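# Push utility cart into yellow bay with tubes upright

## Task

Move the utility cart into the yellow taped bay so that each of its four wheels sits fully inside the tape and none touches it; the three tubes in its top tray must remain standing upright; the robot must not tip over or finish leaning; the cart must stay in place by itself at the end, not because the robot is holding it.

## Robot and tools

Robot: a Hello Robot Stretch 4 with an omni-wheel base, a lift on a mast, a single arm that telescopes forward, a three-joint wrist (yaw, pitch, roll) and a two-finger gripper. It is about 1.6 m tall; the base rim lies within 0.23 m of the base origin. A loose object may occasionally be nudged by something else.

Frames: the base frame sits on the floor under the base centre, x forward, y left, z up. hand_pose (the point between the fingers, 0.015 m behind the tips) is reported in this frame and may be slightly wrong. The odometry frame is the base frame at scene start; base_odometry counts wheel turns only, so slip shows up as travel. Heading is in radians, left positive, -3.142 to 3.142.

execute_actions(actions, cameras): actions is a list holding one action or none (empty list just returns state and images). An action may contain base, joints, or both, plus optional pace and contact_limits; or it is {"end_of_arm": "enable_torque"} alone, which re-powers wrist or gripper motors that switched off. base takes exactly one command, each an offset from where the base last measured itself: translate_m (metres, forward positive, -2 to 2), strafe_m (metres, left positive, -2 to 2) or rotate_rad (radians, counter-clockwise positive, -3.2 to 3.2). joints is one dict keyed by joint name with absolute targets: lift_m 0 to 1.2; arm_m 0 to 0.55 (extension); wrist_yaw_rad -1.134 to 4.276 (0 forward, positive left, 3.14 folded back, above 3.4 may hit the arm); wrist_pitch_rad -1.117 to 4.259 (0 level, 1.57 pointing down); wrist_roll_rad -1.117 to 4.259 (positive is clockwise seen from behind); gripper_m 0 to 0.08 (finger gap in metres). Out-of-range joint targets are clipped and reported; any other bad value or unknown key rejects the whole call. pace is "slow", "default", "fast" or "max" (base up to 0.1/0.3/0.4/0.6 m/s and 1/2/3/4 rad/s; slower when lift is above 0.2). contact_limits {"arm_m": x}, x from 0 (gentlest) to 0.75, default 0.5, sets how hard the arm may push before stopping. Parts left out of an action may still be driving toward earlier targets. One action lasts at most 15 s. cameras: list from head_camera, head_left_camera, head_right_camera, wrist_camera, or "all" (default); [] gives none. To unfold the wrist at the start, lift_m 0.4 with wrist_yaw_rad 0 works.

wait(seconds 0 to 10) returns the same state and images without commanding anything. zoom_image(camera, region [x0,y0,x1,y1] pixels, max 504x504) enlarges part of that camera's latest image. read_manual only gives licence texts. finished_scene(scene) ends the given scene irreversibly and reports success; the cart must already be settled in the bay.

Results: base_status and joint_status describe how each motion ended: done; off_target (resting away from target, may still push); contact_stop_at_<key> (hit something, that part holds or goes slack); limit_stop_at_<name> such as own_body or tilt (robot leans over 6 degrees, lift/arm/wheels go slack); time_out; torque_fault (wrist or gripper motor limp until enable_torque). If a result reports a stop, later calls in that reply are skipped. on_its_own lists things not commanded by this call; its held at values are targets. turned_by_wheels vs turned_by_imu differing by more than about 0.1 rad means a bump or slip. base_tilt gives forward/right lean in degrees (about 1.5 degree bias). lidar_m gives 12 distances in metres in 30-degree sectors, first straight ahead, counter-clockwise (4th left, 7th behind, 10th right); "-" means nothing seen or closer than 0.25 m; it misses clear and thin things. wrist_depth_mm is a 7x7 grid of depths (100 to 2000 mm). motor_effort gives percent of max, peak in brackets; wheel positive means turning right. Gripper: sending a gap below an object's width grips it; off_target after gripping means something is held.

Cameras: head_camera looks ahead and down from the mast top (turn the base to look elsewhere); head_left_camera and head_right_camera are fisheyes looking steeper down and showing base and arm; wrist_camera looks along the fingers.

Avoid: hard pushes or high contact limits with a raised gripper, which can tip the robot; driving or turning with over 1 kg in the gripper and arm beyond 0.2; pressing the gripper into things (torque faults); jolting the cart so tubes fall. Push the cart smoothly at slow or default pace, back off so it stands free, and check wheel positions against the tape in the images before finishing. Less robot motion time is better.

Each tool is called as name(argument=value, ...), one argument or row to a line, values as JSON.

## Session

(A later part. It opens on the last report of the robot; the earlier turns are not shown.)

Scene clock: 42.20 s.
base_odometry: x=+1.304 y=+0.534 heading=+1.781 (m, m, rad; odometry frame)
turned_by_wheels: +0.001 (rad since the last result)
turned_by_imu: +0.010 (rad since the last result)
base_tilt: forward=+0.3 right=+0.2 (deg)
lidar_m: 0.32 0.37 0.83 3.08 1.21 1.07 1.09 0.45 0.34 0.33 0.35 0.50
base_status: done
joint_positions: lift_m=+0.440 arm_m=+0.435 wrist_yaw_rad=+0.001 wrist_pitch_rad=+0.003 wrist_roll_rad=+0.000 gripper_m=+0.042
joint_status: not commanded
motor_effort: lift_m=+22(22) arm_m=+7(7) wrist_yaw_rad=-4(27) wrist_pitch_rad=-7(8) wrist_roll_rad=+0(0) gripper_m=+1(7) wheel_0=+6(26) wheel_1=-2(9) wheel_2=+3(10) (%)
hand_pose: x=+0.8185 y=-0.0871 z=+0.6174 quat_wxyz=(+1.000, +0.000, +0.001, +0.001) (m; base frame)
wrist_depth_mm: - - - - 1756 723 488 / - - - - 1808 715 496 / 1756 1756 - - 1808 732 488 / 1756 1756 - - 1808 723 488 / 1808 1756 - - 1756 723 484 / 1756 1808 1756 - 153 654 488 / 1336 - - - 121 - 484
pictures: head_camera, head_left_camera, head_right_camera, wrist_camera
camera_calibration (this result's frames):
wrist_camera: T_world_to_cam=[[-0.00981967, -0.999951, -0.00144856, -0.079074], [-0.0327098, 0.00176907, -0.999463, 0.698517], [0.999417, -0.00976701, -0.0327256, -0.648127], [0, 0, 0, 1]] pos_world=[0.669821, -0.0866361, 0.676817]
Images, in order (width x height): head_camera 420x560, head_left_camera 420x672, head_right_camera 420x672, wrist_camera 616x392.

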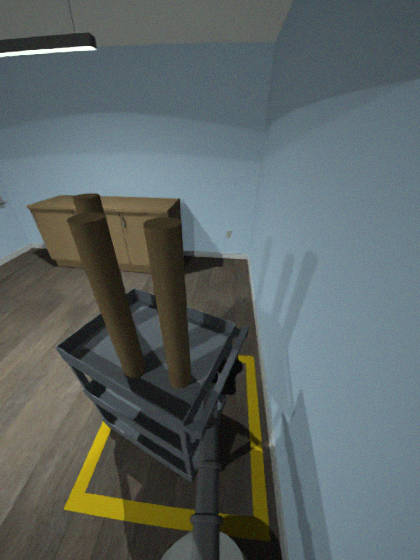

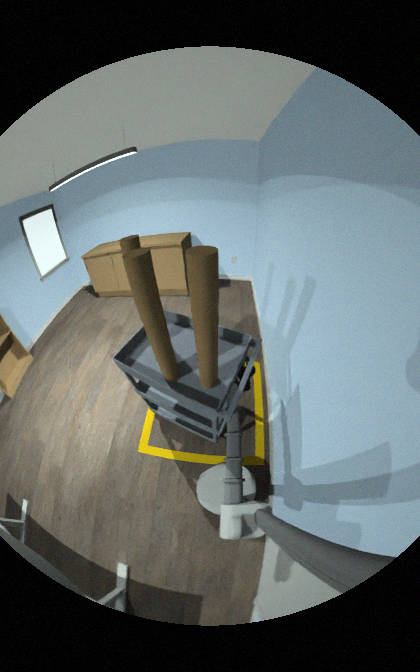

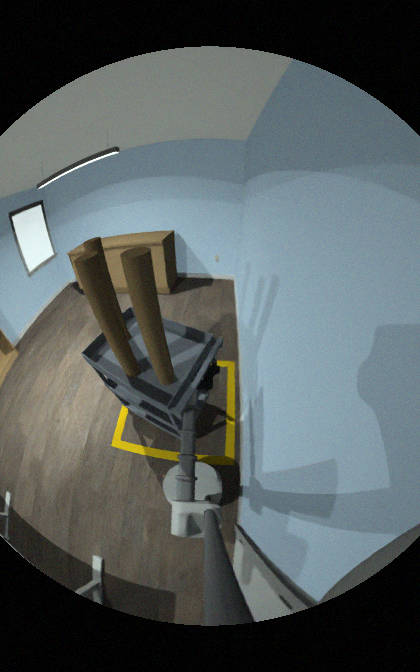

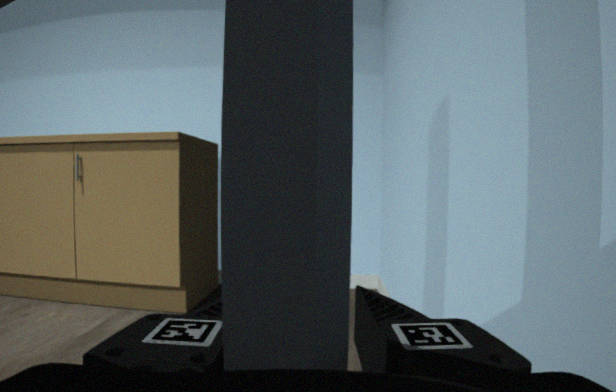

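execute_actions(
  actions=[
    {"base": {"rotate_rad": -0.13}, "pace": "slow"},
  ],
)

Scene clock: 45.20 s.
base_odometry: x=+1.304 y=+0.534 heading=+1.650 (m, m, rad; odometry frame)
turned_by_wheels: -0.131 (rad since the last result)
turned_by_imu: -0.133 (rad since the last result)
base_tilt: forward=+0.4 right=+0.3 (deg)
lidar_m: 0.32 0.36 0.73 3.06 1.41 1.08 1.69 0.49 0.34 0.32 0.33 0.46
base_status: done
joint_positions: lift_m=+0.440 arm_m=+0.435 wrist_yaw_rad=+0.000 wrist_pitch_rad=+0.002 wrist_roll_rad=+0.000 gripper_m=+0.042
joint_status: not commanded
motor_effort: lift_m=+21(22) arm_m=+7(7) wrist_yaw_rad=+1(49) wrist_pitch_rad=-6(8) wrist_roll_rad=+0(0) gripper_m=-1(21) wheel_0=-5(28) wheel_1=-2(18) wheel_2=-4(23) (%)
hand_pose: x=+0.8184 y=-0.0875 z=+0.6175 quat_wxyz=(+1.000, +0.000, +0.001, +0.000) (m; base frame)
wrist_depth_mm: - - - - 676 389 - / - - - - 676 392 290 / 1661 - - - 676 394 291 / 1618 1921 - - 676 394 293 / 1661 1921 - - 640 392 291 / 1661 1708 140 - 135 362 287 / 1336 - - - 105 - -
pictures: head_camera, head_left_camera, head_right_camera, wrist_camera
camera_calibration (this result's frames):
wrist_camera: T_world_to_cam=[[-0.0113874, -0.999934, -0.00118588, -0.078286], [-0.032264, 0.00155277, -0.999478, 0.698258], [0.999415, -0.0113432, -0.0322796, -0.648473], [0, 0, 0, 1]] pos_world=[0.66973, -0.0867209, 0.676869]
Images, in order (width x height): head_camera 420x560, head_left_camera 420x672, head_right_camera 420x672, wrist_camera 616x392.

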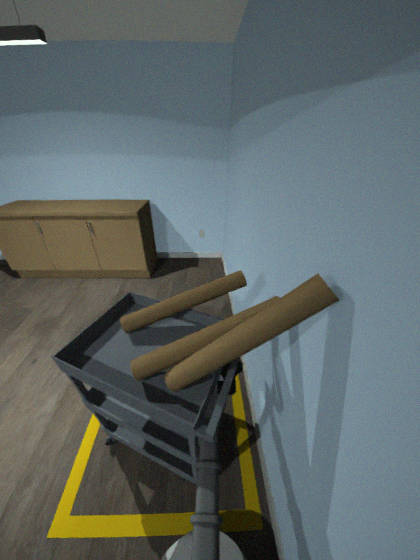

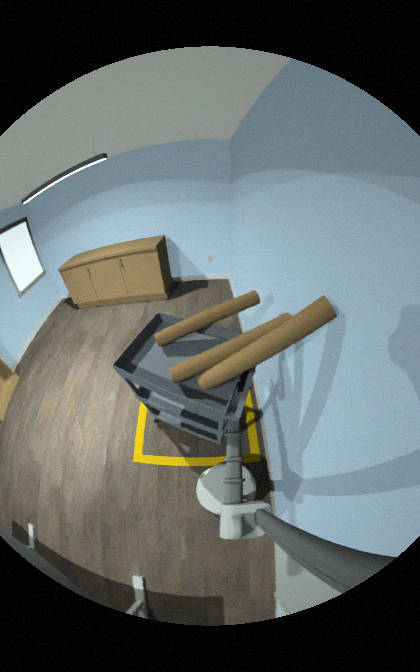

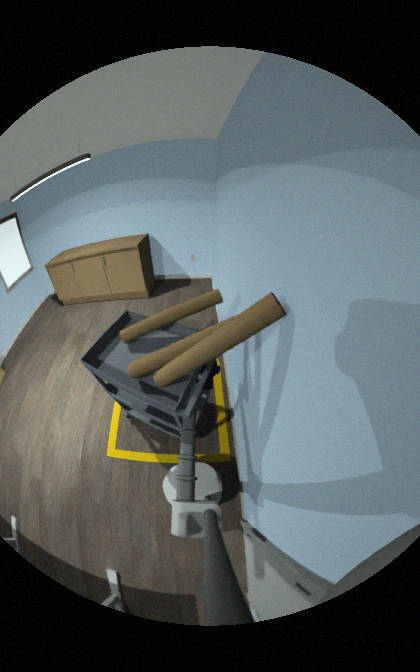

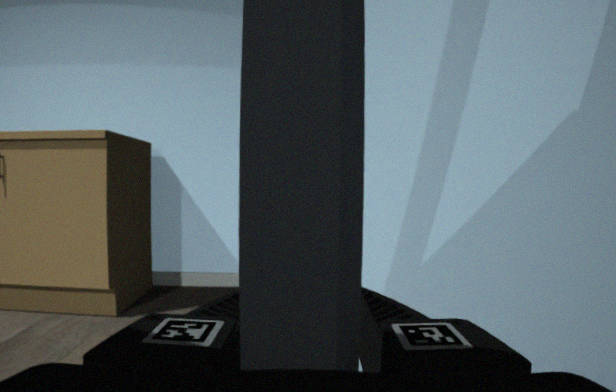

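execute_actions(
  actions=[],
)

zoom_image(
  camera="head_camera",
  region=[40, 230, 380, 560],
)

zoom_image(
  camera="head_right_camera",
  region=[60, 260, 320, 500],
)

Scene clock: 45.40 s.
base_odometry: x=+1.304 y=+0.534 heading=+1.650 (m, m, rad; odometry frame)
turned_by_wheels: +0.000 (rad since the last result)
turned_by_imu: +0.000 (rad since the last result)
base_tilt: forward=+0.3 right=+0.2 (deg)
lidar_m: 0.31 0.35 0.76 3.06 1.42 1.08 1.68 0.50 0.35 0.33 0.32 0.45
base_status: done
joint_positions: lift_m=+0.440 arm_m=+0.435 wrist_yaw_rad=+0.000 wrist_pitch_rad=+0.002 wrist_roll_rad=+0.000 gripper_m=+0.042
joint_status: not commanded
motor_effort: lift_m=+21(22) arm_m=+7(7) wrist_yaw_rad=+1(49) wrist_pitch_rad=-6(8) wrist_roll_rad=+1(0) gripper_m=-1(21) wheel_0=-5(28) wheel_1=-2(18) wheel_2=-4(23) (%)
hand_pose: x=+0.8184 y=-0.0875 z=+0.6175 quat_wxyz=(+1.000, +0.000, +0.001, +0.000) (m; base frame)
wrist_depth_mm: - - 204 - 634 389 - / - - 229 - 640 392 290 / 1618 - - - 535 397 293 / 1618 1921 - - 580 394 293 / 1661 1921 - - 603 392 291 / 1661 1708 135 - 131 362 287 / 1336 - - - - - -
pictures: head_camera, head_left_camera, head_right_camera, wrist_camera
camera_calibration (this result's frames):
wrist_camera: T_world_to_cam=[[-0.0113862, -0.999934, -0.00118589, -0.0782867], [-0.0322619, 0.00155272, -0.999478, 0.698257], [0.999415, -0.011342, -0.0322775, -0.648474], [0, 0, 0, 1]] pos_world=[0.66973, -0.0867208, 0.676869]
Images, in order (width x height): head_camera 420x560, head_left_camera 420x672, head_right_camera 420x672, wrist_camera 616x392.

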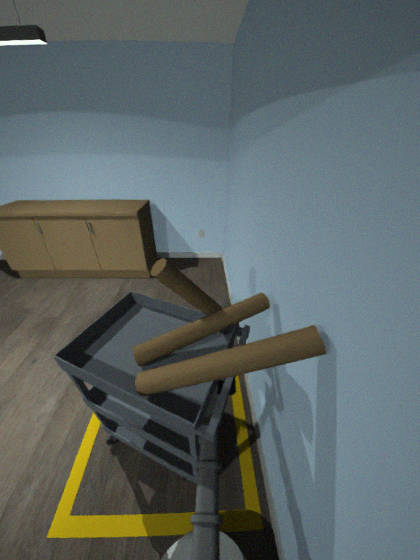

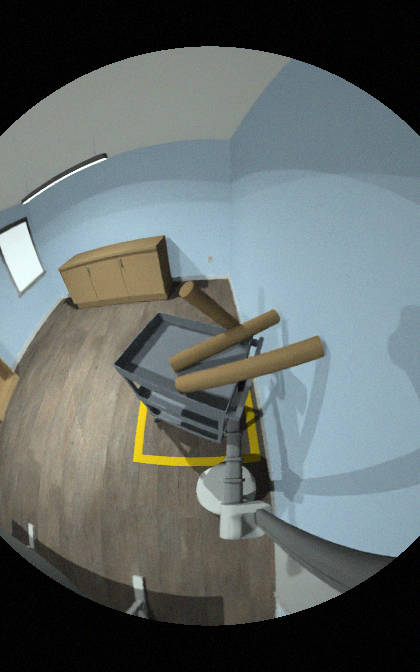

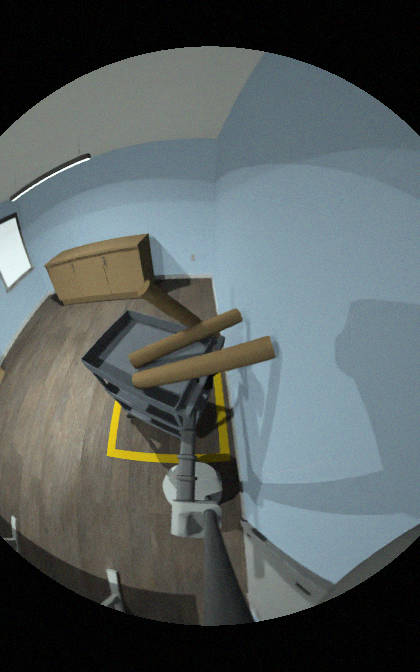

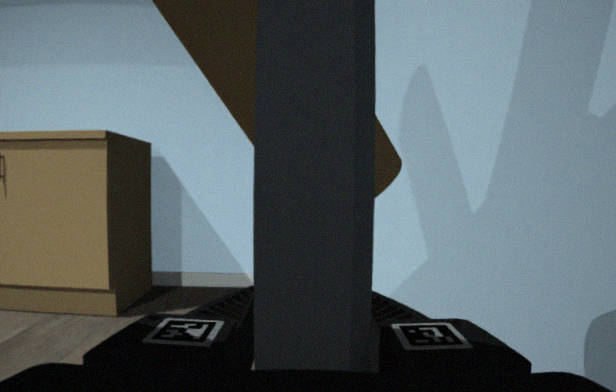

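Region (40, 230, 380, 560) of head_camera's 420x560 image, scaled by 1.482, with more detail than that image has; it fills the top 489 rows of this view, and the rest is white.

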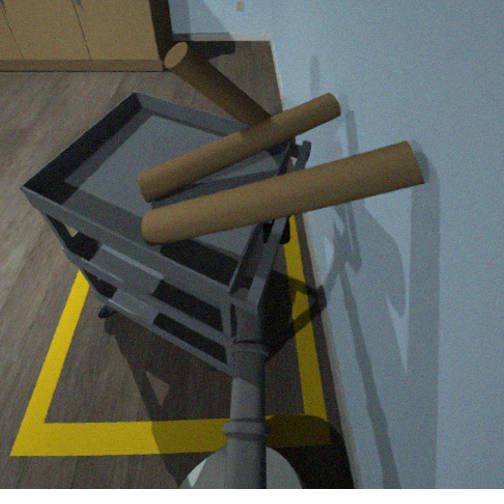

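Region (60, 260, 320, 500) of head_right_camera's 420x672 image, scaled by 1.938, with more detail than that image has; it fills the top 465 rows of this view, and the rest is white.

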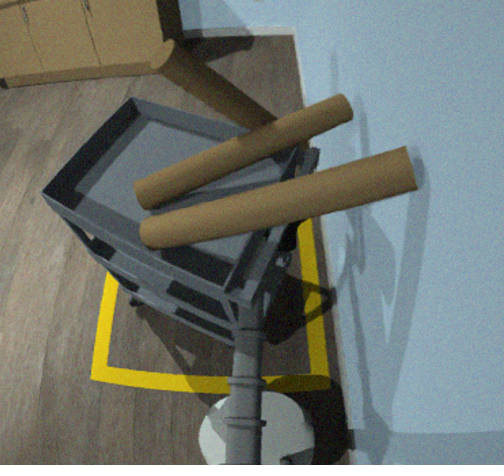

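wait(
  seconds=2,
)

Scene clock: 47.50 s.
base_odometry: x=+1.304 y=+0.534 heading=+1.650 (m, m, rad; odometry frame)
turned_by_wheels: +0.000 (rad since the last result)
turned_by_imu: -0.001 (rad since the last result)
base_tilt: forward=+0.3 right=+0.2 (deg)
lidar_m: 0.30 0.33 0.73 3.05 1.39 1.08 1.68 0.48 0.33 0.32 0.35 0.43
base_status: done
joint_positions: lift_m=+0.440 arm_m=+0.435 wrist_yaw_rad=+0.000 wrist_pitch_rad=+0.002 wrist_roll_rad=+0.000 gripper_m=+0.042
joint_status: not commanded
motor_effort: lift_m=+21(22) arm_m=+6(7) wrist_yaw_rad=+1(49) wrist_pitch_rad=-6(8) wrist_roll_rad=+1(0) gripper_m=-1(21) wheel_0=-5(28) wheel_1=-2(18) wheel_2=-4(23) (%)
hand_pose: x=+0.8184 y=-0.0875 z=+0.6175 quat_wxyz=(+1.000, +0.000, +0.001, +0.000) (m; base frame)
wrist_depth_mm: - - - - 668 387 - / - - - - 676 394 289 / 1661 - - - 676 394 293 / 1618 1921 - - 647 394 293 / 1618 1921 - - 634 392 291 / 1661 1756 140 - 135 364 287 / 1308 - - - 121 - -
wait: 2.00 s; at rest by 0.17 s
pictures: head_camera, head_left_camera, head_right_camera, wrist_camera
camera_calibration (this result's frames):
wrist_camera: T_world_to_cam=[[-0.0113866, -0.999934, -0.00118588, -0.0782865], [-0.0322628, 0.00155273, -0.999478, 0.698258], [0.999415, -0.0113424, -0.0322784, -0.648473], [0, 0, 0, 1]] pos_world=[0.66973, -0.0867208, 0.676869]
Images, in order (width x height): head_camera 420x560, head_left_camera 420x672, head_right_camera 420x672, wrist_camera 616x392.

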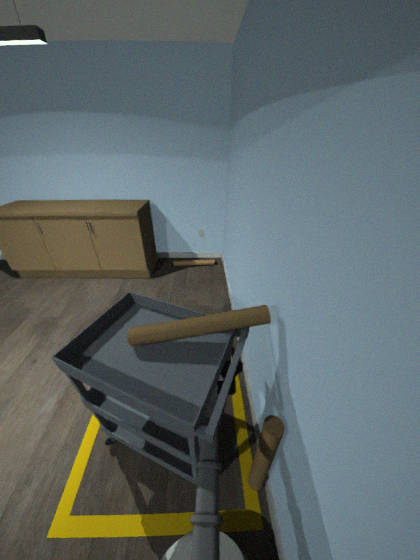

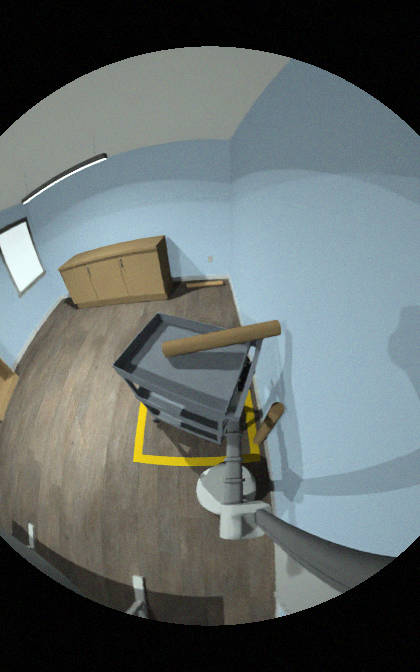

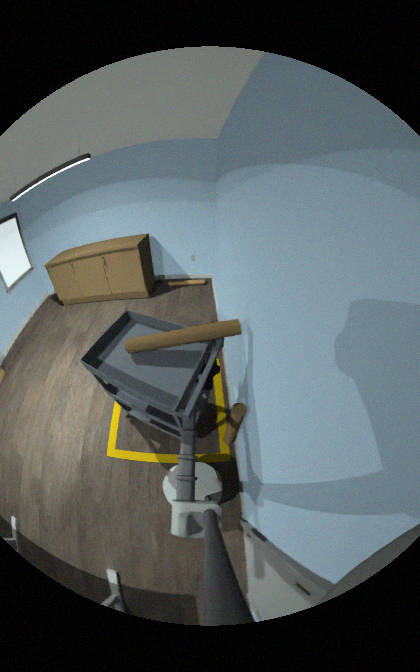

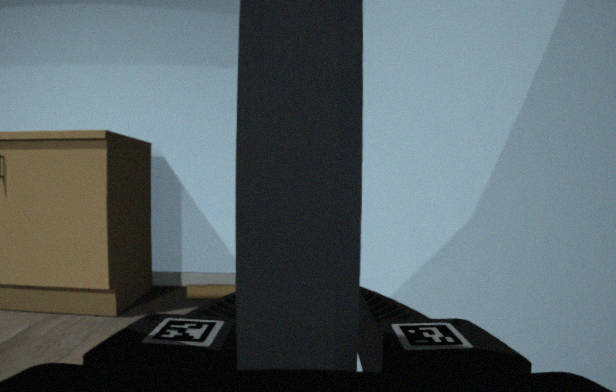

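zoom_image(
  camera="head_camera",
  region=[40, 240, 340, 540],
)

zoom_image(
  camera="head_right_camera",
  region=[160, 300, 320, 520],
)

zoom_image(
  camera="head_camera",
  region=[120, 220, 260, 300],
)

Region (40, 240, 340, 540) of head_camera's 420x560 image, scaled by 1.680, with more detail than that image has.

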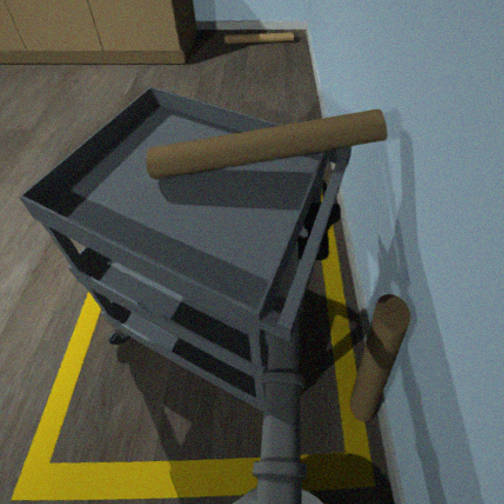

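Region (160, 300, 320, 520) of head_right_camera's 420x672 image, scaled by 2.291, with more detail than that image has; it fills the left 367 columns of this view, and the rest is white.

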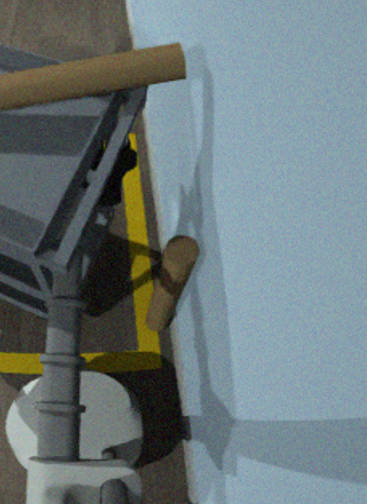

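Region (120, 220, 260, 300) of head_camera's 420x560 image, scaled by 3.600, with more detail than that image has; it fills the top 288 rows of this view, and the rest is white.

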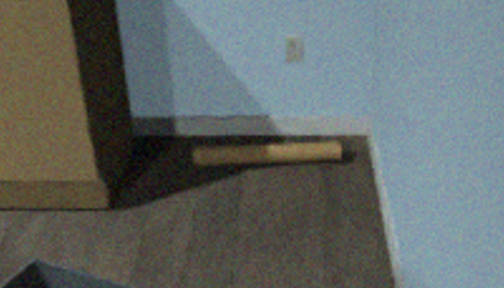

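zoom_image(
  camera="head_camera",
  region=[110, 290, 290, 370],
)

zoom_image(
  camera="head_camera",
  region=[220, 390, 320, 510],
)

Region (110, 290, 290, 370) of head_camera's 420x560 image, scaled by 2.800, with more detail than that image has.

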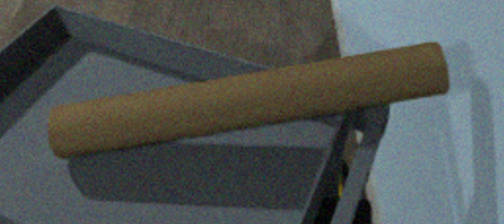

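Region (220, 390, 320, 510) of head_camera's 420x560 image, scaled by 4.200, with more detail than that image has.

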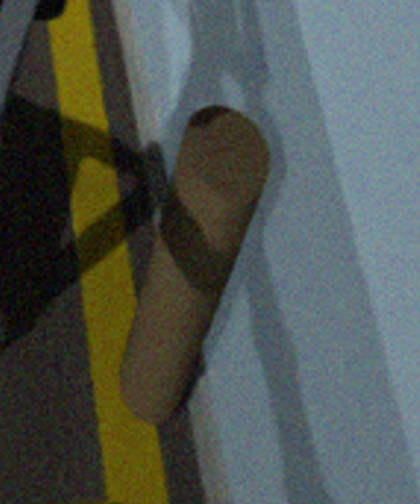

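zoom_image(
  camera="head_left_camera",
  region=[200, 340, 320, 480],
)

zoom_image(
  camera="head_right_camera",
  region=[180, 350, 280, 470],
)

Region (200, 340, 320, 480) of head_left_camera's 420x672 image, scaled by 3.600, with more detail than that image has; it fills the left 432 columns of this view, and the rest is white.

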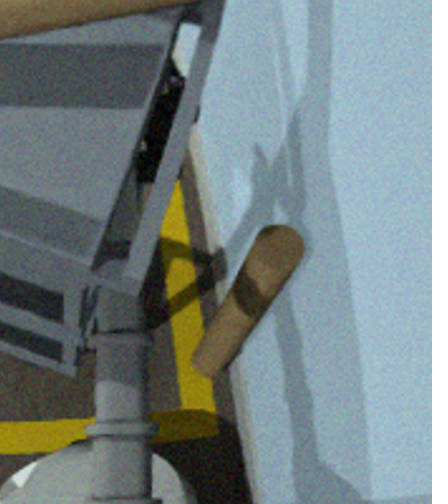

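Region (180, 350, 280, 470) of head_right_camera's 420x672 image, scaled by 4.200, with more detail than that image has.

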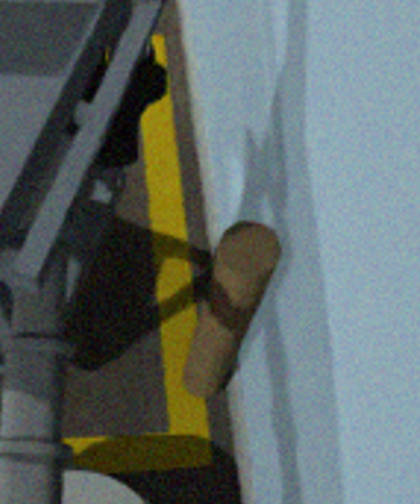

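zoom_image(
  camera="head_right_camera",
  region=[70, 290, 260, 480],
)

zoom_image(
  camera="head_left_camera",
  region=[100, 300, 290, 490],
)

Region (70, 290, 260, 480) of head_right_camera's 420x672 image, scaled by 2.653, with more detail than that image has.

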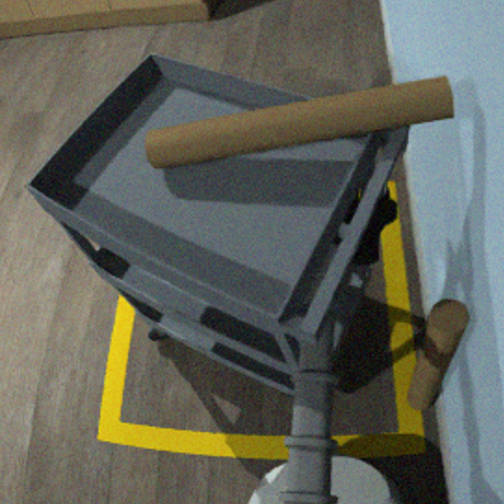

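Region (100, 300, 290, 490) of head_left_camera's 420x672 image, scaled by 2.653, with more detail than that image has.

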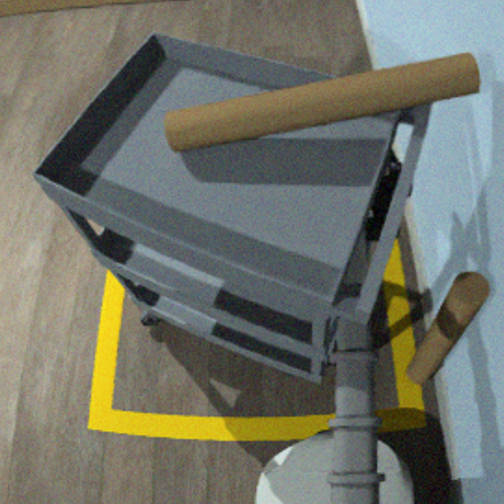

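execute_actions(
  actions=[
    {"base": {"strafe_m": -0.016}, "joints": {"gripper_m": 0.08}, "pace": "slow"},
  ],
  cameras=["wrist_camera", "head_left_camera"],
)

Scene clock: 56.03 s.
base_odometry: x=+1.320 y=+0.535 heading=+1.650 (m, m, rad; odometry frame)
turned_by_wheels: +0.000 (rad since the last result)
turned_by_imu: -0.004 (rad since the last result)
base_tilt: forward=+0.4 right=+0.2 (deg)
lidar_m: 0.32 0.37 0.73 3.07 1.41 1.09 1.66 0.47 0.33 0.30 0.31 0.41
base_status: done
joint_positions: lift_m=+0.440 arm_m=+0.435 wrist_yaw_rad=+0.000 wrist_pitch_rad=+0.002 wrist_roll_rad=+0.000 gripper_m=+0.080
joint_status: all done
motor_effort: lift_m=+21(21) arm_m=+6(7) wrist_yaw_rad=+0(1) wrist_pitch_rad=-6(6) wrist_roll_rad=-1(0) gripper_m=+5(4) wheel_0=+5(10) wheel_1=-4(7) wheel_2=+0(5) (%)
hand_pose: x=+0.8184 y=-0.0875 z=+0.6175 quat_wxyz=(+1.000, +0.000, +0.001, +0.000) (m; base frame)
wrist_depth_mm: - - - - 654 359 - / - - - - 668 364 270 / 1661 - - - 661 368 272 / 1576 - - 1708 661 366 272 / 1661 - - 1661 654 366 270 / 1661 1708 - 1499 654 300 267 / - - - 1336 368 - -
pictures: head_left_camera, wrist_camera
camera_calibration (this result's frames):
wrist_camera: T_world_to_cam=[[-0.0113752, -0.999935, -0.00118585, -0.0782934], [-0.032263, 0.00155233, -0.999478, 0.698258], [0.999415, -0.011331, -0.0322786, -0.648473], [0, 0, 0, 1]] pos_world=[0.669731, -0.0867201, 0.676869]
Images, in order (width x height): head_left_camera 420x672, wrist_camera 616x392.

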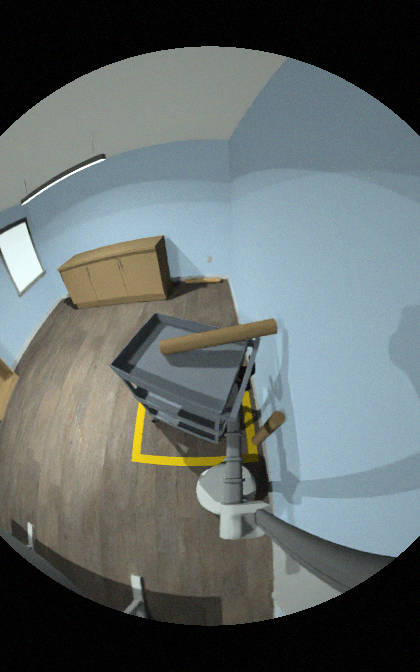

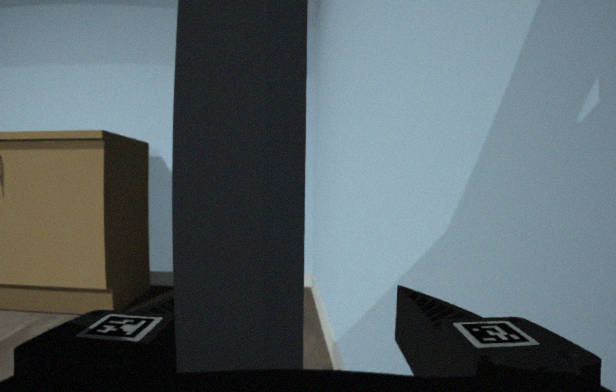

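execute_actions(
  actions=[
    {"base": {"translate_m": -0.3}, "joints": {"arm_m": 0.0}},
  ],
)

Scene clock: 59.80 s.
base_odometry: x=+1.343 y=+0.236 heading=+1.650 (m, m, rad; odometry frame)
turned_by_wheels: -0.001 (rad since the last result)
turned_by_imu: -0.002 (rad since the last result)
base_tilt: forward=+0.3 right=+0.1 (deg)
lidar_m: 0.59 0.69 3.28 3.07 0.95 0.81 1.37 0.54 0.35 0.31 0.34 0.47
base_status: done
joint_positions: lift_m=+0.440 arm_m=+0.001 wrist_yaw_rad=+0.000 wrist_pitch_rad=+0.003 wrist_roll_rad=+0.000 gripper_m=+0.080
joint_status: all done
motor_effort: lift_m=+21(21) arm_m=-8(8) wrist_yaw_rad=+0(1) wrist_pitch_rad=-7(7) wrist_roll_rad=+2(2) gripper_m=+4(3) wheel_0=-4(8) wheel_1=-5(9) wheel_2=+2(9) (%)
hand_pose: x=+0.3850 y=-0.0875 z=+0.6174 quat_wxyz=(+1.000, +0.000, +0.001, +0.000) (m; base frame)
wrist_depth_mm: - 436 399 - 842 455 338 / 480 436 484 723 788 459 342 / 854 866 878 1499 831 466 345 / - - - 1863 842 466 345 / 854 960 904 866 831 421 342 / 492 430 492 1464 820 379 340 / - - 917 1366 307 - -
pictures: head_camera, head_left_camera, head_right_camera, wrist_camera
camera_calibration (this result's frames):
wrist_camera: T_world_to_cam=[[-0.0113158, -0.999935, -0.00118093, -0.0832371], [-0.0326979, 0.00155041, -0.999464, 0.68434], [0.999401, -0.0112712, -0.0327133, -0.215019], [0, 0, 0, 1]] pos_world=[0.236325, -0.0867162, 0.676841]
Images, in order (width x height): head_camera 420x560, head_left_camera 420x672, head_right_camera 420x672, wrist_camera 616x392.

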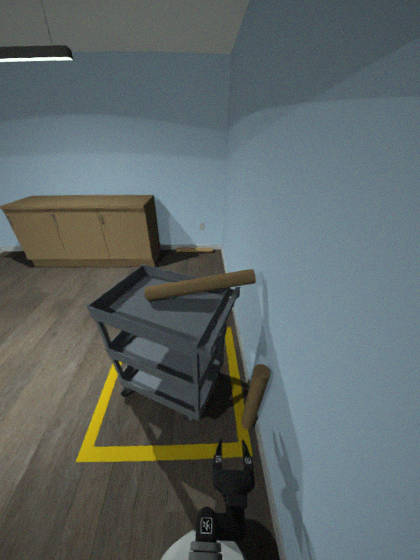

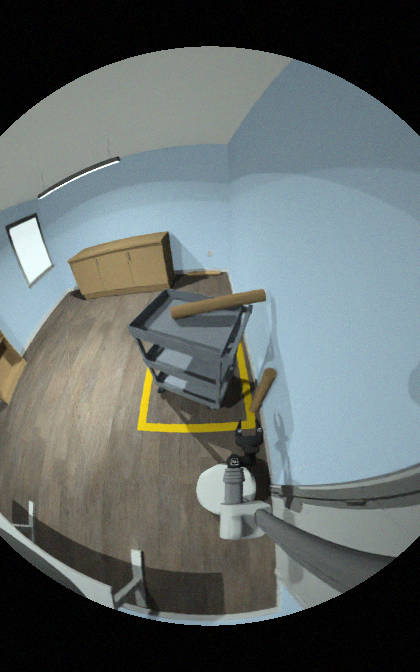

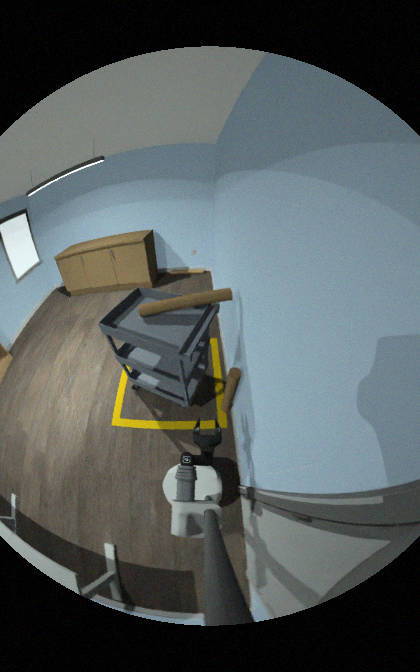

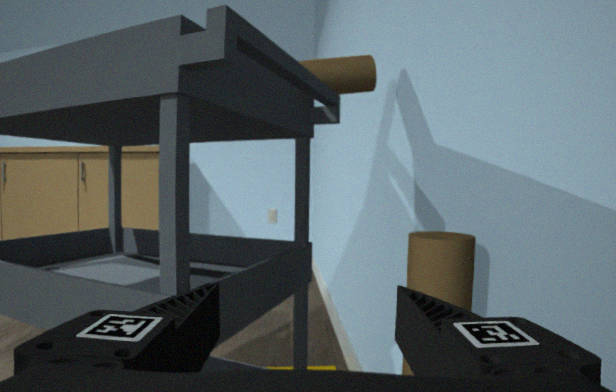

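execute_actions(
  actions=[],
)

Scene clock: 60.60 s.
base_odometry: x=+1.343 y=+0.236 heading=+1.650 (m, m, rad; odometry frame)
turned_by_wheels: +0.000 (rad since the last result)
turned_by_imu: +0.000 (rad since the last result)
base_tilt: forward=+0.3 right=+0.2 (deg)
lidar_m: 0.60 0.68 3.30 3.09 0.97 0.83 1.36 0.50 0.33 0.30 0.35 0.46
base_status: done
joint_positions: lift_m=+0.440 arm_m=+0.001 wrist_yaw_rad=+0.000 wrist_pitch_rad=+0.003 wrist_roll_rad=+0.000 gripper_m=+0.080
joint_status: all done
motor_effort: lift_m=+21(21) arm_m=-8(8) wrist_yaw_rad=+0(1) wrist_pitch_rad=-8(7) wrist_roll_rad=+0(2) gripper_m=+5(3) wheel_0=-4(8) wheel_1=-5(9) wheel_2=+1(9) (%)
hand_pose: x=+0.3850 y=-0.0875 z=+0.6174 quat_wxyz=(+1.000, +0.000, +0.001, +0.000) (m; base frame)
wrist_depth_mm: - 436 399 - 842 455 338 / 480 436 480 723 798 462 343 / 854 854 878 1499 842 466 345 / - - - 1808 842 462 345 / 854 960 891 854 842 424 343 / 492 430 496 1464 831 382 338 / - - 904 1366 307 - -
pictures: head_camera, head_left_camera, head_right_camera, wrist_camera
camera_calibration (this result's frames):
wrist_camera: T_world_to_cam=[[-0.0113163, -0.999935, -0.00118108, -0.0832369], [-0.0326979, 0.00155056, -0.999464, 0.68434], [0.999401, -0.0112716, -0.0327134, -0.215019], [0, 0, 0, 1]] pos_world=[0.236325, -0.0867163, 0.676841]
Images, in order (width x height): head_camera 420x560, head_left_camera 420x672, head_right_camera 420x672, wrist_camera 616x392.

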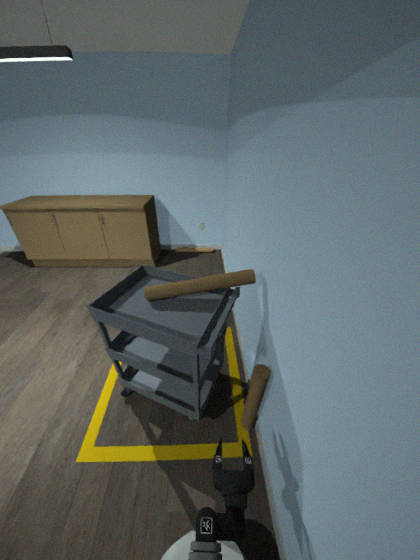

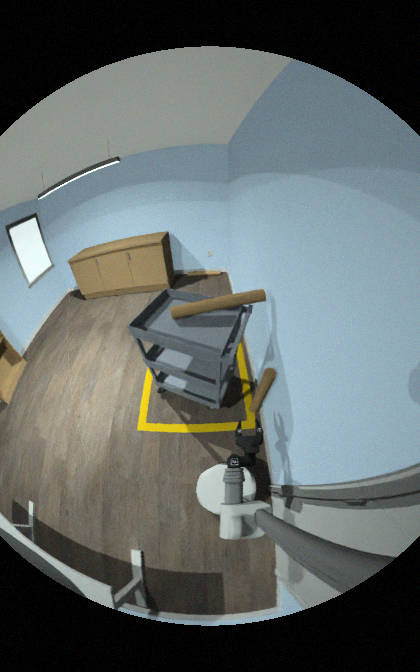

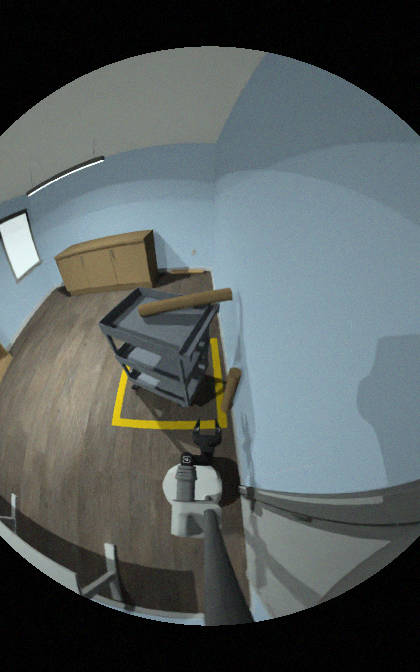

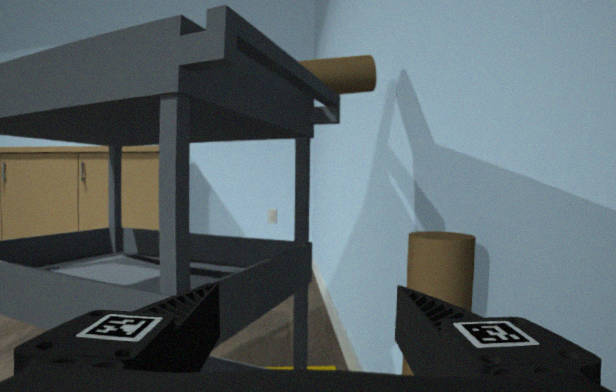

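zoom_image(
  camera="head_camera",
  region=[60, 230, 320, 500],
)

zoom_image(
  camera="wrist_camera",
  region=[260, 20, 560, 392],
)

Region (60, 230, 320, 500) of head_camera's 420x560 image, scaled by 1.867, with more detail than that image has; it fills the left 485 columns of this view, and the rest is white.

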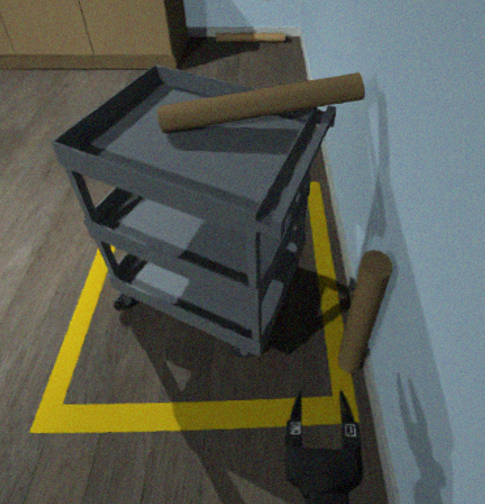

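Region (260, 20, 560, 392) of wrist_camera's 616x392 image, scaled by 1.355; it fills the left 406 columns of this view, and the rest is white.

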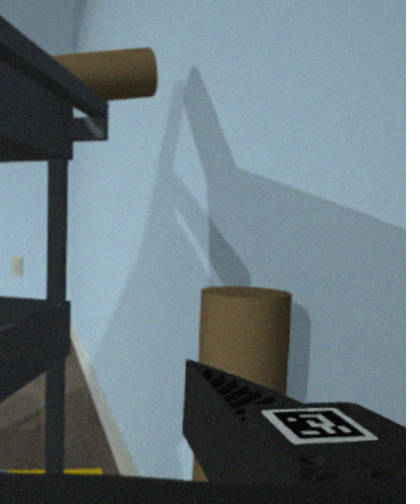

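zoom_image(
  camera="head_camera",
  region=[130, 250, 270, 320],
)

zoom_image(
  camera="wrist_camera",
  region=[380, 200, 500, 310],
)

zoom_image(
  camera="head_camera",
  region=[210, 340, 300, 450],
)

Region (130, 250, 270, 320) of head_camera's 420x560 image, scaled by 3.600, with more detail than that image has.

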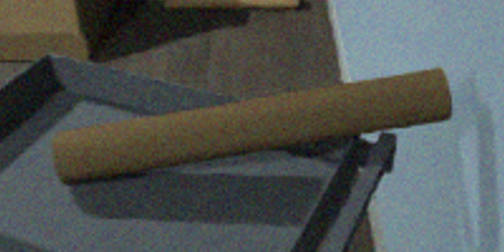

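Region (380, 200, 500, 310) of wrist_camera's 616x392 image, scaled by 4.200; it fills the top 462 rows of this view, and the rest is white.

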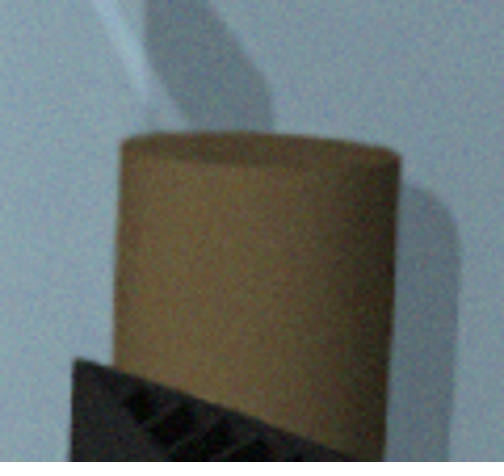

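Region (210, 340, 300, 450) of head_camera's 420x560 image, scaled by 4.582, with more detail than that image has; it fills the left 412 columns of this view, and the rest is white.

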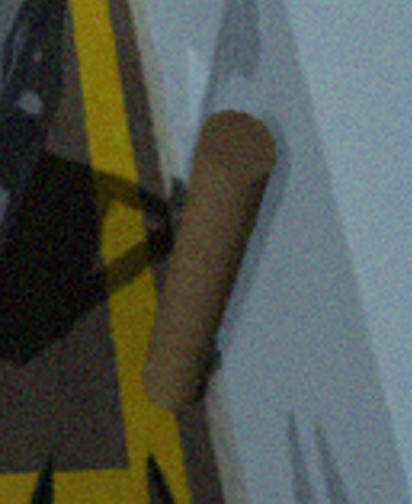

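execute_actions(
  actions=[
    {"base": {"strafe_m": 0.168}, "joints": {"lift_m": 1.03, "wrist_pitch_rad": 1.571, "wrist_roll_rad": 1.42}, "pace": "fast"},
  ],
  cameras=["head_camera"],
)

Scene clock: 75.50 s.
base_odometry: x=+1.176 y=+0.223 heading=+1.649 (m, m, rad; odometry frame)
turned_by_wheels: +0.000 (rad since the last result)
turned_by_imu: -0.003 (rad since the last result)
base_tilt: forward=+0.3 right=+0.2 (deg)
lidar_m: 0.63 0.77 3.10 2.92 1.00 0.74 1.25 0.80 0.55 0.48 0.52 0.69
base_status: done
joint_positions: lift_m=+1.030 arm_m=+0.001 wrist_yaw_rad=+0.000 wrist_pitch_rad=+1.571 wrist_roll_rad=+1.420 gripper_m=+0.080
joint_status: all done
motor_effort: lift_m=+23(24) arm_m=-8(8) wrist_yaw_rad=+0(0) wrist_pitch_rad=+0(4) wrist_roll_rad=+1(6) gripper_m=+3(5) wheel_0=+0(16) wheel_1=-1(14) wheel_2=+0(1) (%)
hand_pose: x=+0.1722 y=-0.0874 z=+0.9952 quat_wxyz=(+0.536, +0.461, +0.536, -0.461) (m; base frame)
wrist_depth_mm: 1042 854 946 904 831 750 723 / 1118 1118 1118 1118 1118 1078 991 / 976 1138 1118 1138 1118 1118 1118 / 676 1060 1118 1118 917 1098 1118 / 991 1138 1138 931 917 574 366 / 991 1138 1138 1138 917 1138 1118 / - - 1160 1138 654 - -
pictures: head_camera
Images, in order (width x height): head_camera 420x560.

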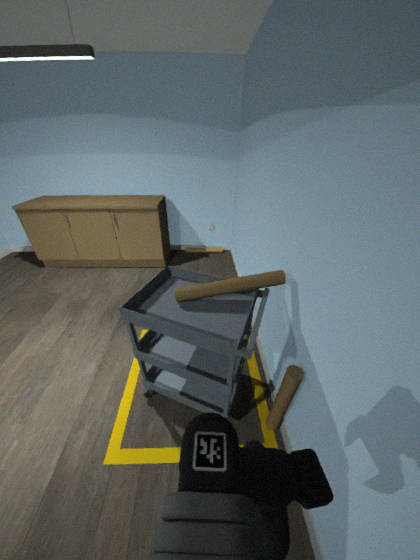

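execute_actions(
  actions=[
    {"base": {"translate_m": 0.334}, "joints": {"arm_m": 0.54}},
  ],
  cameras=["head_camera", "wrist_camera", "head_right_camera"],
)

Scene clock: 78.40 s.
base_odometry: x=+1.150 y=+0.556 heading=+1.650 (m, m, rad; odometry frame)
turned_by_wheels: +0.000 (rad since the last result)
turned_by_imu: -0.002 (rad since the last result)
base_tilt: forward=+0.4 right=+0.2 (deg)
lidar_m: 0.30 0.39 3.16 2.92 1.48 1.06 1.34 0.75 0.53 0.48 0.49 0.29
base_status: done
joint_positions: lift_m=+1.030 arm_m=+0.539 wrist_yaw_rad=+0.000 wrist_pitch_rad=+1.571 wrist_roll_rad=+1.420 gripper_m=+0.080
joint_status: all done
motor_effort: lift_m=+22(22) arm_m=+8(8) wrist_yaw_rad=-1(1) wrist_pitch_rad=+1(1) wrist_roll_rad=+0(0) gripper_m=+4(3) wheel_0=+4(14) wheel_1=+3(7) wheel_2=-1(13) (%)
hand_pose: x=+0.7095 y=-0.0874 z=+0.9952 quat_wxyz=(+0.536, +0.461, +0.536, -0.461) (m; base frame)
wrist_depth_mm: 854 820 759 195 270 580 512 / 1118 1118 1098 201 286 282 394 / 1118 1118 1138 206 342 330 1118 / 1138 1118 345 212 343 342 332 / 1138 1138 347 218 345 343 345 / 1138 1138 241 225 247 345 345 / - - 246 231 207 - -
pictures: head_camera, head_right_camera, wrist_camera
camera_calibration (this result's frames):
wrist_camera: T_world_to_cam=[[-0.988739, -0.149236, 0.0111284, 0.67653], [-0.148849, 0.988405, 0.0299853, 0.216719], [-0.0154742, 0.0279912, -0.999488, 1.15863], [0, 0, 0, 1]] pos_world=[0.719099, -0.145674, 1.14401]
Images, in order (width x height): head_camera 420x560, head_right_camera 420x672, wrist_camera 616x392.

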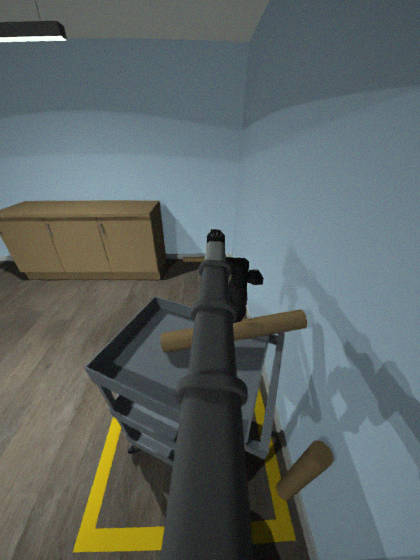

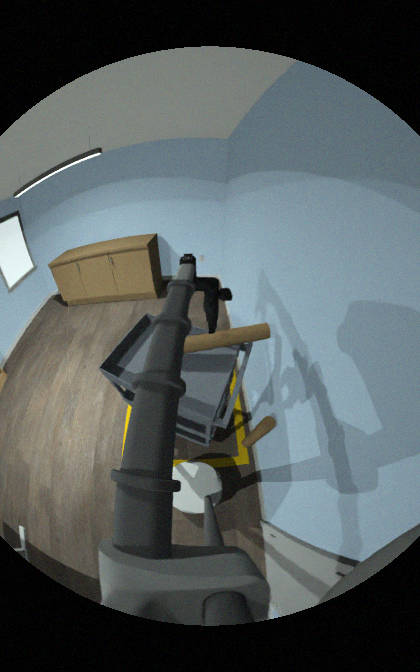

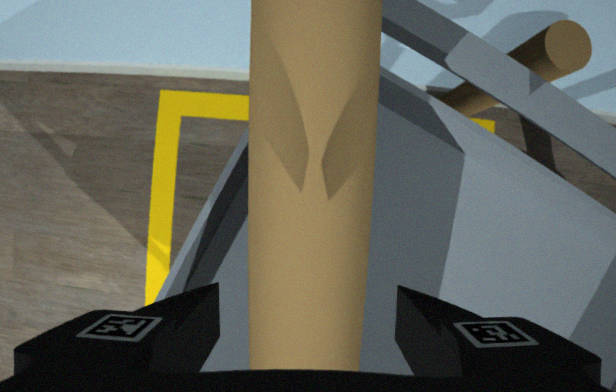

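execute_actions(
  actions=[
    {"joints": {"lift_m": 0.962, "wrist_roll_rad": 1.45}},
  ],
  cameras=["wrist_camera"],
)

Scene clock: 81.00 s.
base_odometry: x=+1.150 y=+0.556 heading=+1.650 (m, m, rad; odometry frame)
turned_by_wheels: +0.000 (rad since the last result)
turned_by_imu: -0.001 (rad since the last result)
base_tilt: forward=+0.4 right=+0.3 (deg)
lidar_m: 0.32 0.38 3.17 2.92 1.49 1.04 1.34 0.76 0.50 0.47 0.49 0.31
base_status: not commanded
joint_positions: lift_m=+0.962 arm_m=+0.539 wrist_yaw_rad=+0.000 wrist_pitch_rad=+1.571 wrist_roll_rad=+1.450 gripper_m=+0.080
joint_status: all done
motor_effort: lift_m=+14(20) arm_m=+8(8) wrist_yaw_rad=+0(1) wrist_pitch_rad=+0(1) wrist_roll_rad=+3(3) gripper_m=+5(5) wheel_0=+4(4) wheel_1=+3(3) wheel_2=-2(2) (%)
hand_pose: x=+0.7095 y=-0.0874 z=+0.9279 quat_wxyz=(+0.529, +0.469, +0.529, -0.469) (m; base frame)
wrist_depth_mm: 798 798 153 132 155 224 - / 1060 1042 157 135 160 232 960 / 1060 1078 164 140 273 276 236 / 1060 1060 208 143 277 276 276 / 1078 1060 253 147 278 278 277 / 1078 214 159 152 162 278 278 / - - 163 156 162 - -
pictures: wrist_camera
camera_calibration (this result's frames):
wrist_camera: T_world_to_cam=[[-0.992752, -0.119664, 0.0111281, 0.682712], [-0.119287, 0.992407, 0.029986, 0.198112], [-0.0146319, 0.0284412, -0.999488, 1.09079], [0, 0, 0, 1]] pos_world=[0.717356, -0.145935, 1.07669]
Images, in order (width x height): wrist_camera 616x392.

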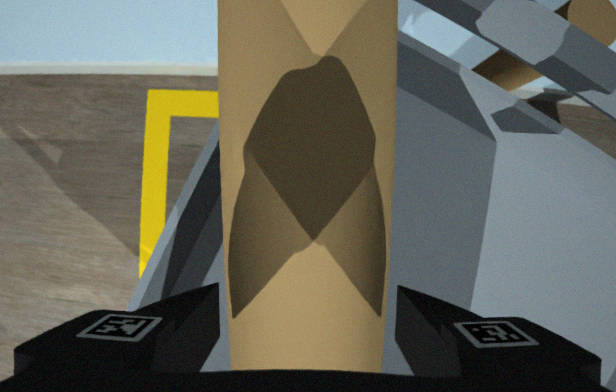

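execute_actions(
  actions=[
    {"joints": {"lift_m": 0.946}, "pace": "slow"},
  ],
  cameras=["wrist_camera"],
)

Scene clock: 82.03 s.
base_odometry: x=+1.150 y=+0.556 heading=+1.650 (m, m, rad; odometry frame)
turned_by_wheels: +0.000 (rad since the last result)
turned_by_imu: +0.000 (rad since the last result)
base_tilt: forward=+0.3 right=+0.2 (deg)
lidar_m: 0.31 0.40 3.17 2.92 1.50 1.03 1.34 0.75 0.51 0.47 0.49 0.31
base_status: not commanded
joint_positions: lift_m=+0.946 arm_m=+0.539 wrist_yaw_rad=+0.000 wrist_pitch_rad=+1.571 wrist_roll_rad=+1.450 gripper_m=+0.080
joint_status: all done
motor_effort: lift_m=+14(13) arm_m=+8(8) wrist_yaw_rad=-1(0) wrist_pitch_rad=+1(2) wrist_roll_rad=+2(2) gripper_m=+4(2) wheel_0=+4(4) wheel_1=+3(3) wheel_2=-1(2) (%)
hand_pose: x=+0.7095 y=-0.0874 z=+0.9119 quat_wxyz=(+0.529, +0.469, +0.529, -0.469) (m; base frame)
wrist_depth_mm: 798 798 130 117 131 615 - / 1042 1042 134 120 135 213 891 / 1042 1042 139 124 139 259 227 / 1060 1042 144 127 145 262 259 / 1060 1060 151 131 153 262 262 / 1060 200 145 135 145 262 264 / - - 145 138 143 - -
pictures: wrist_camera
camera_calibration (this result's frames):
wrist_camera: T_world_to_cam=[[-0.992752, -0.119665, 0.0111279, 0.682891], [-0.119287, 0.992407, 0.029986, 0.198592], [-0.0146317, 0.0284412, -0.999488, 1.07481], [0, 0, 0, 1]] pos_world=[0.717357, -0.145935, 1.0607]
Images, in order (width x height): wrist_camera 616x392.

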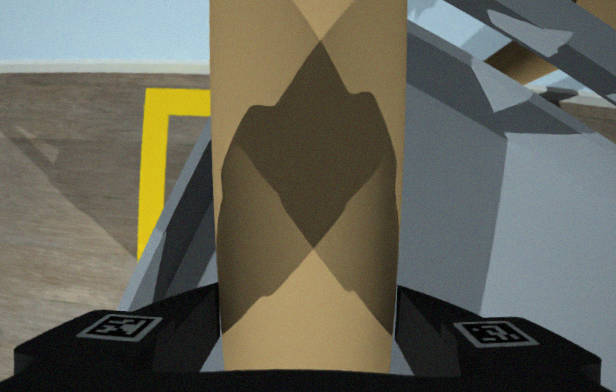

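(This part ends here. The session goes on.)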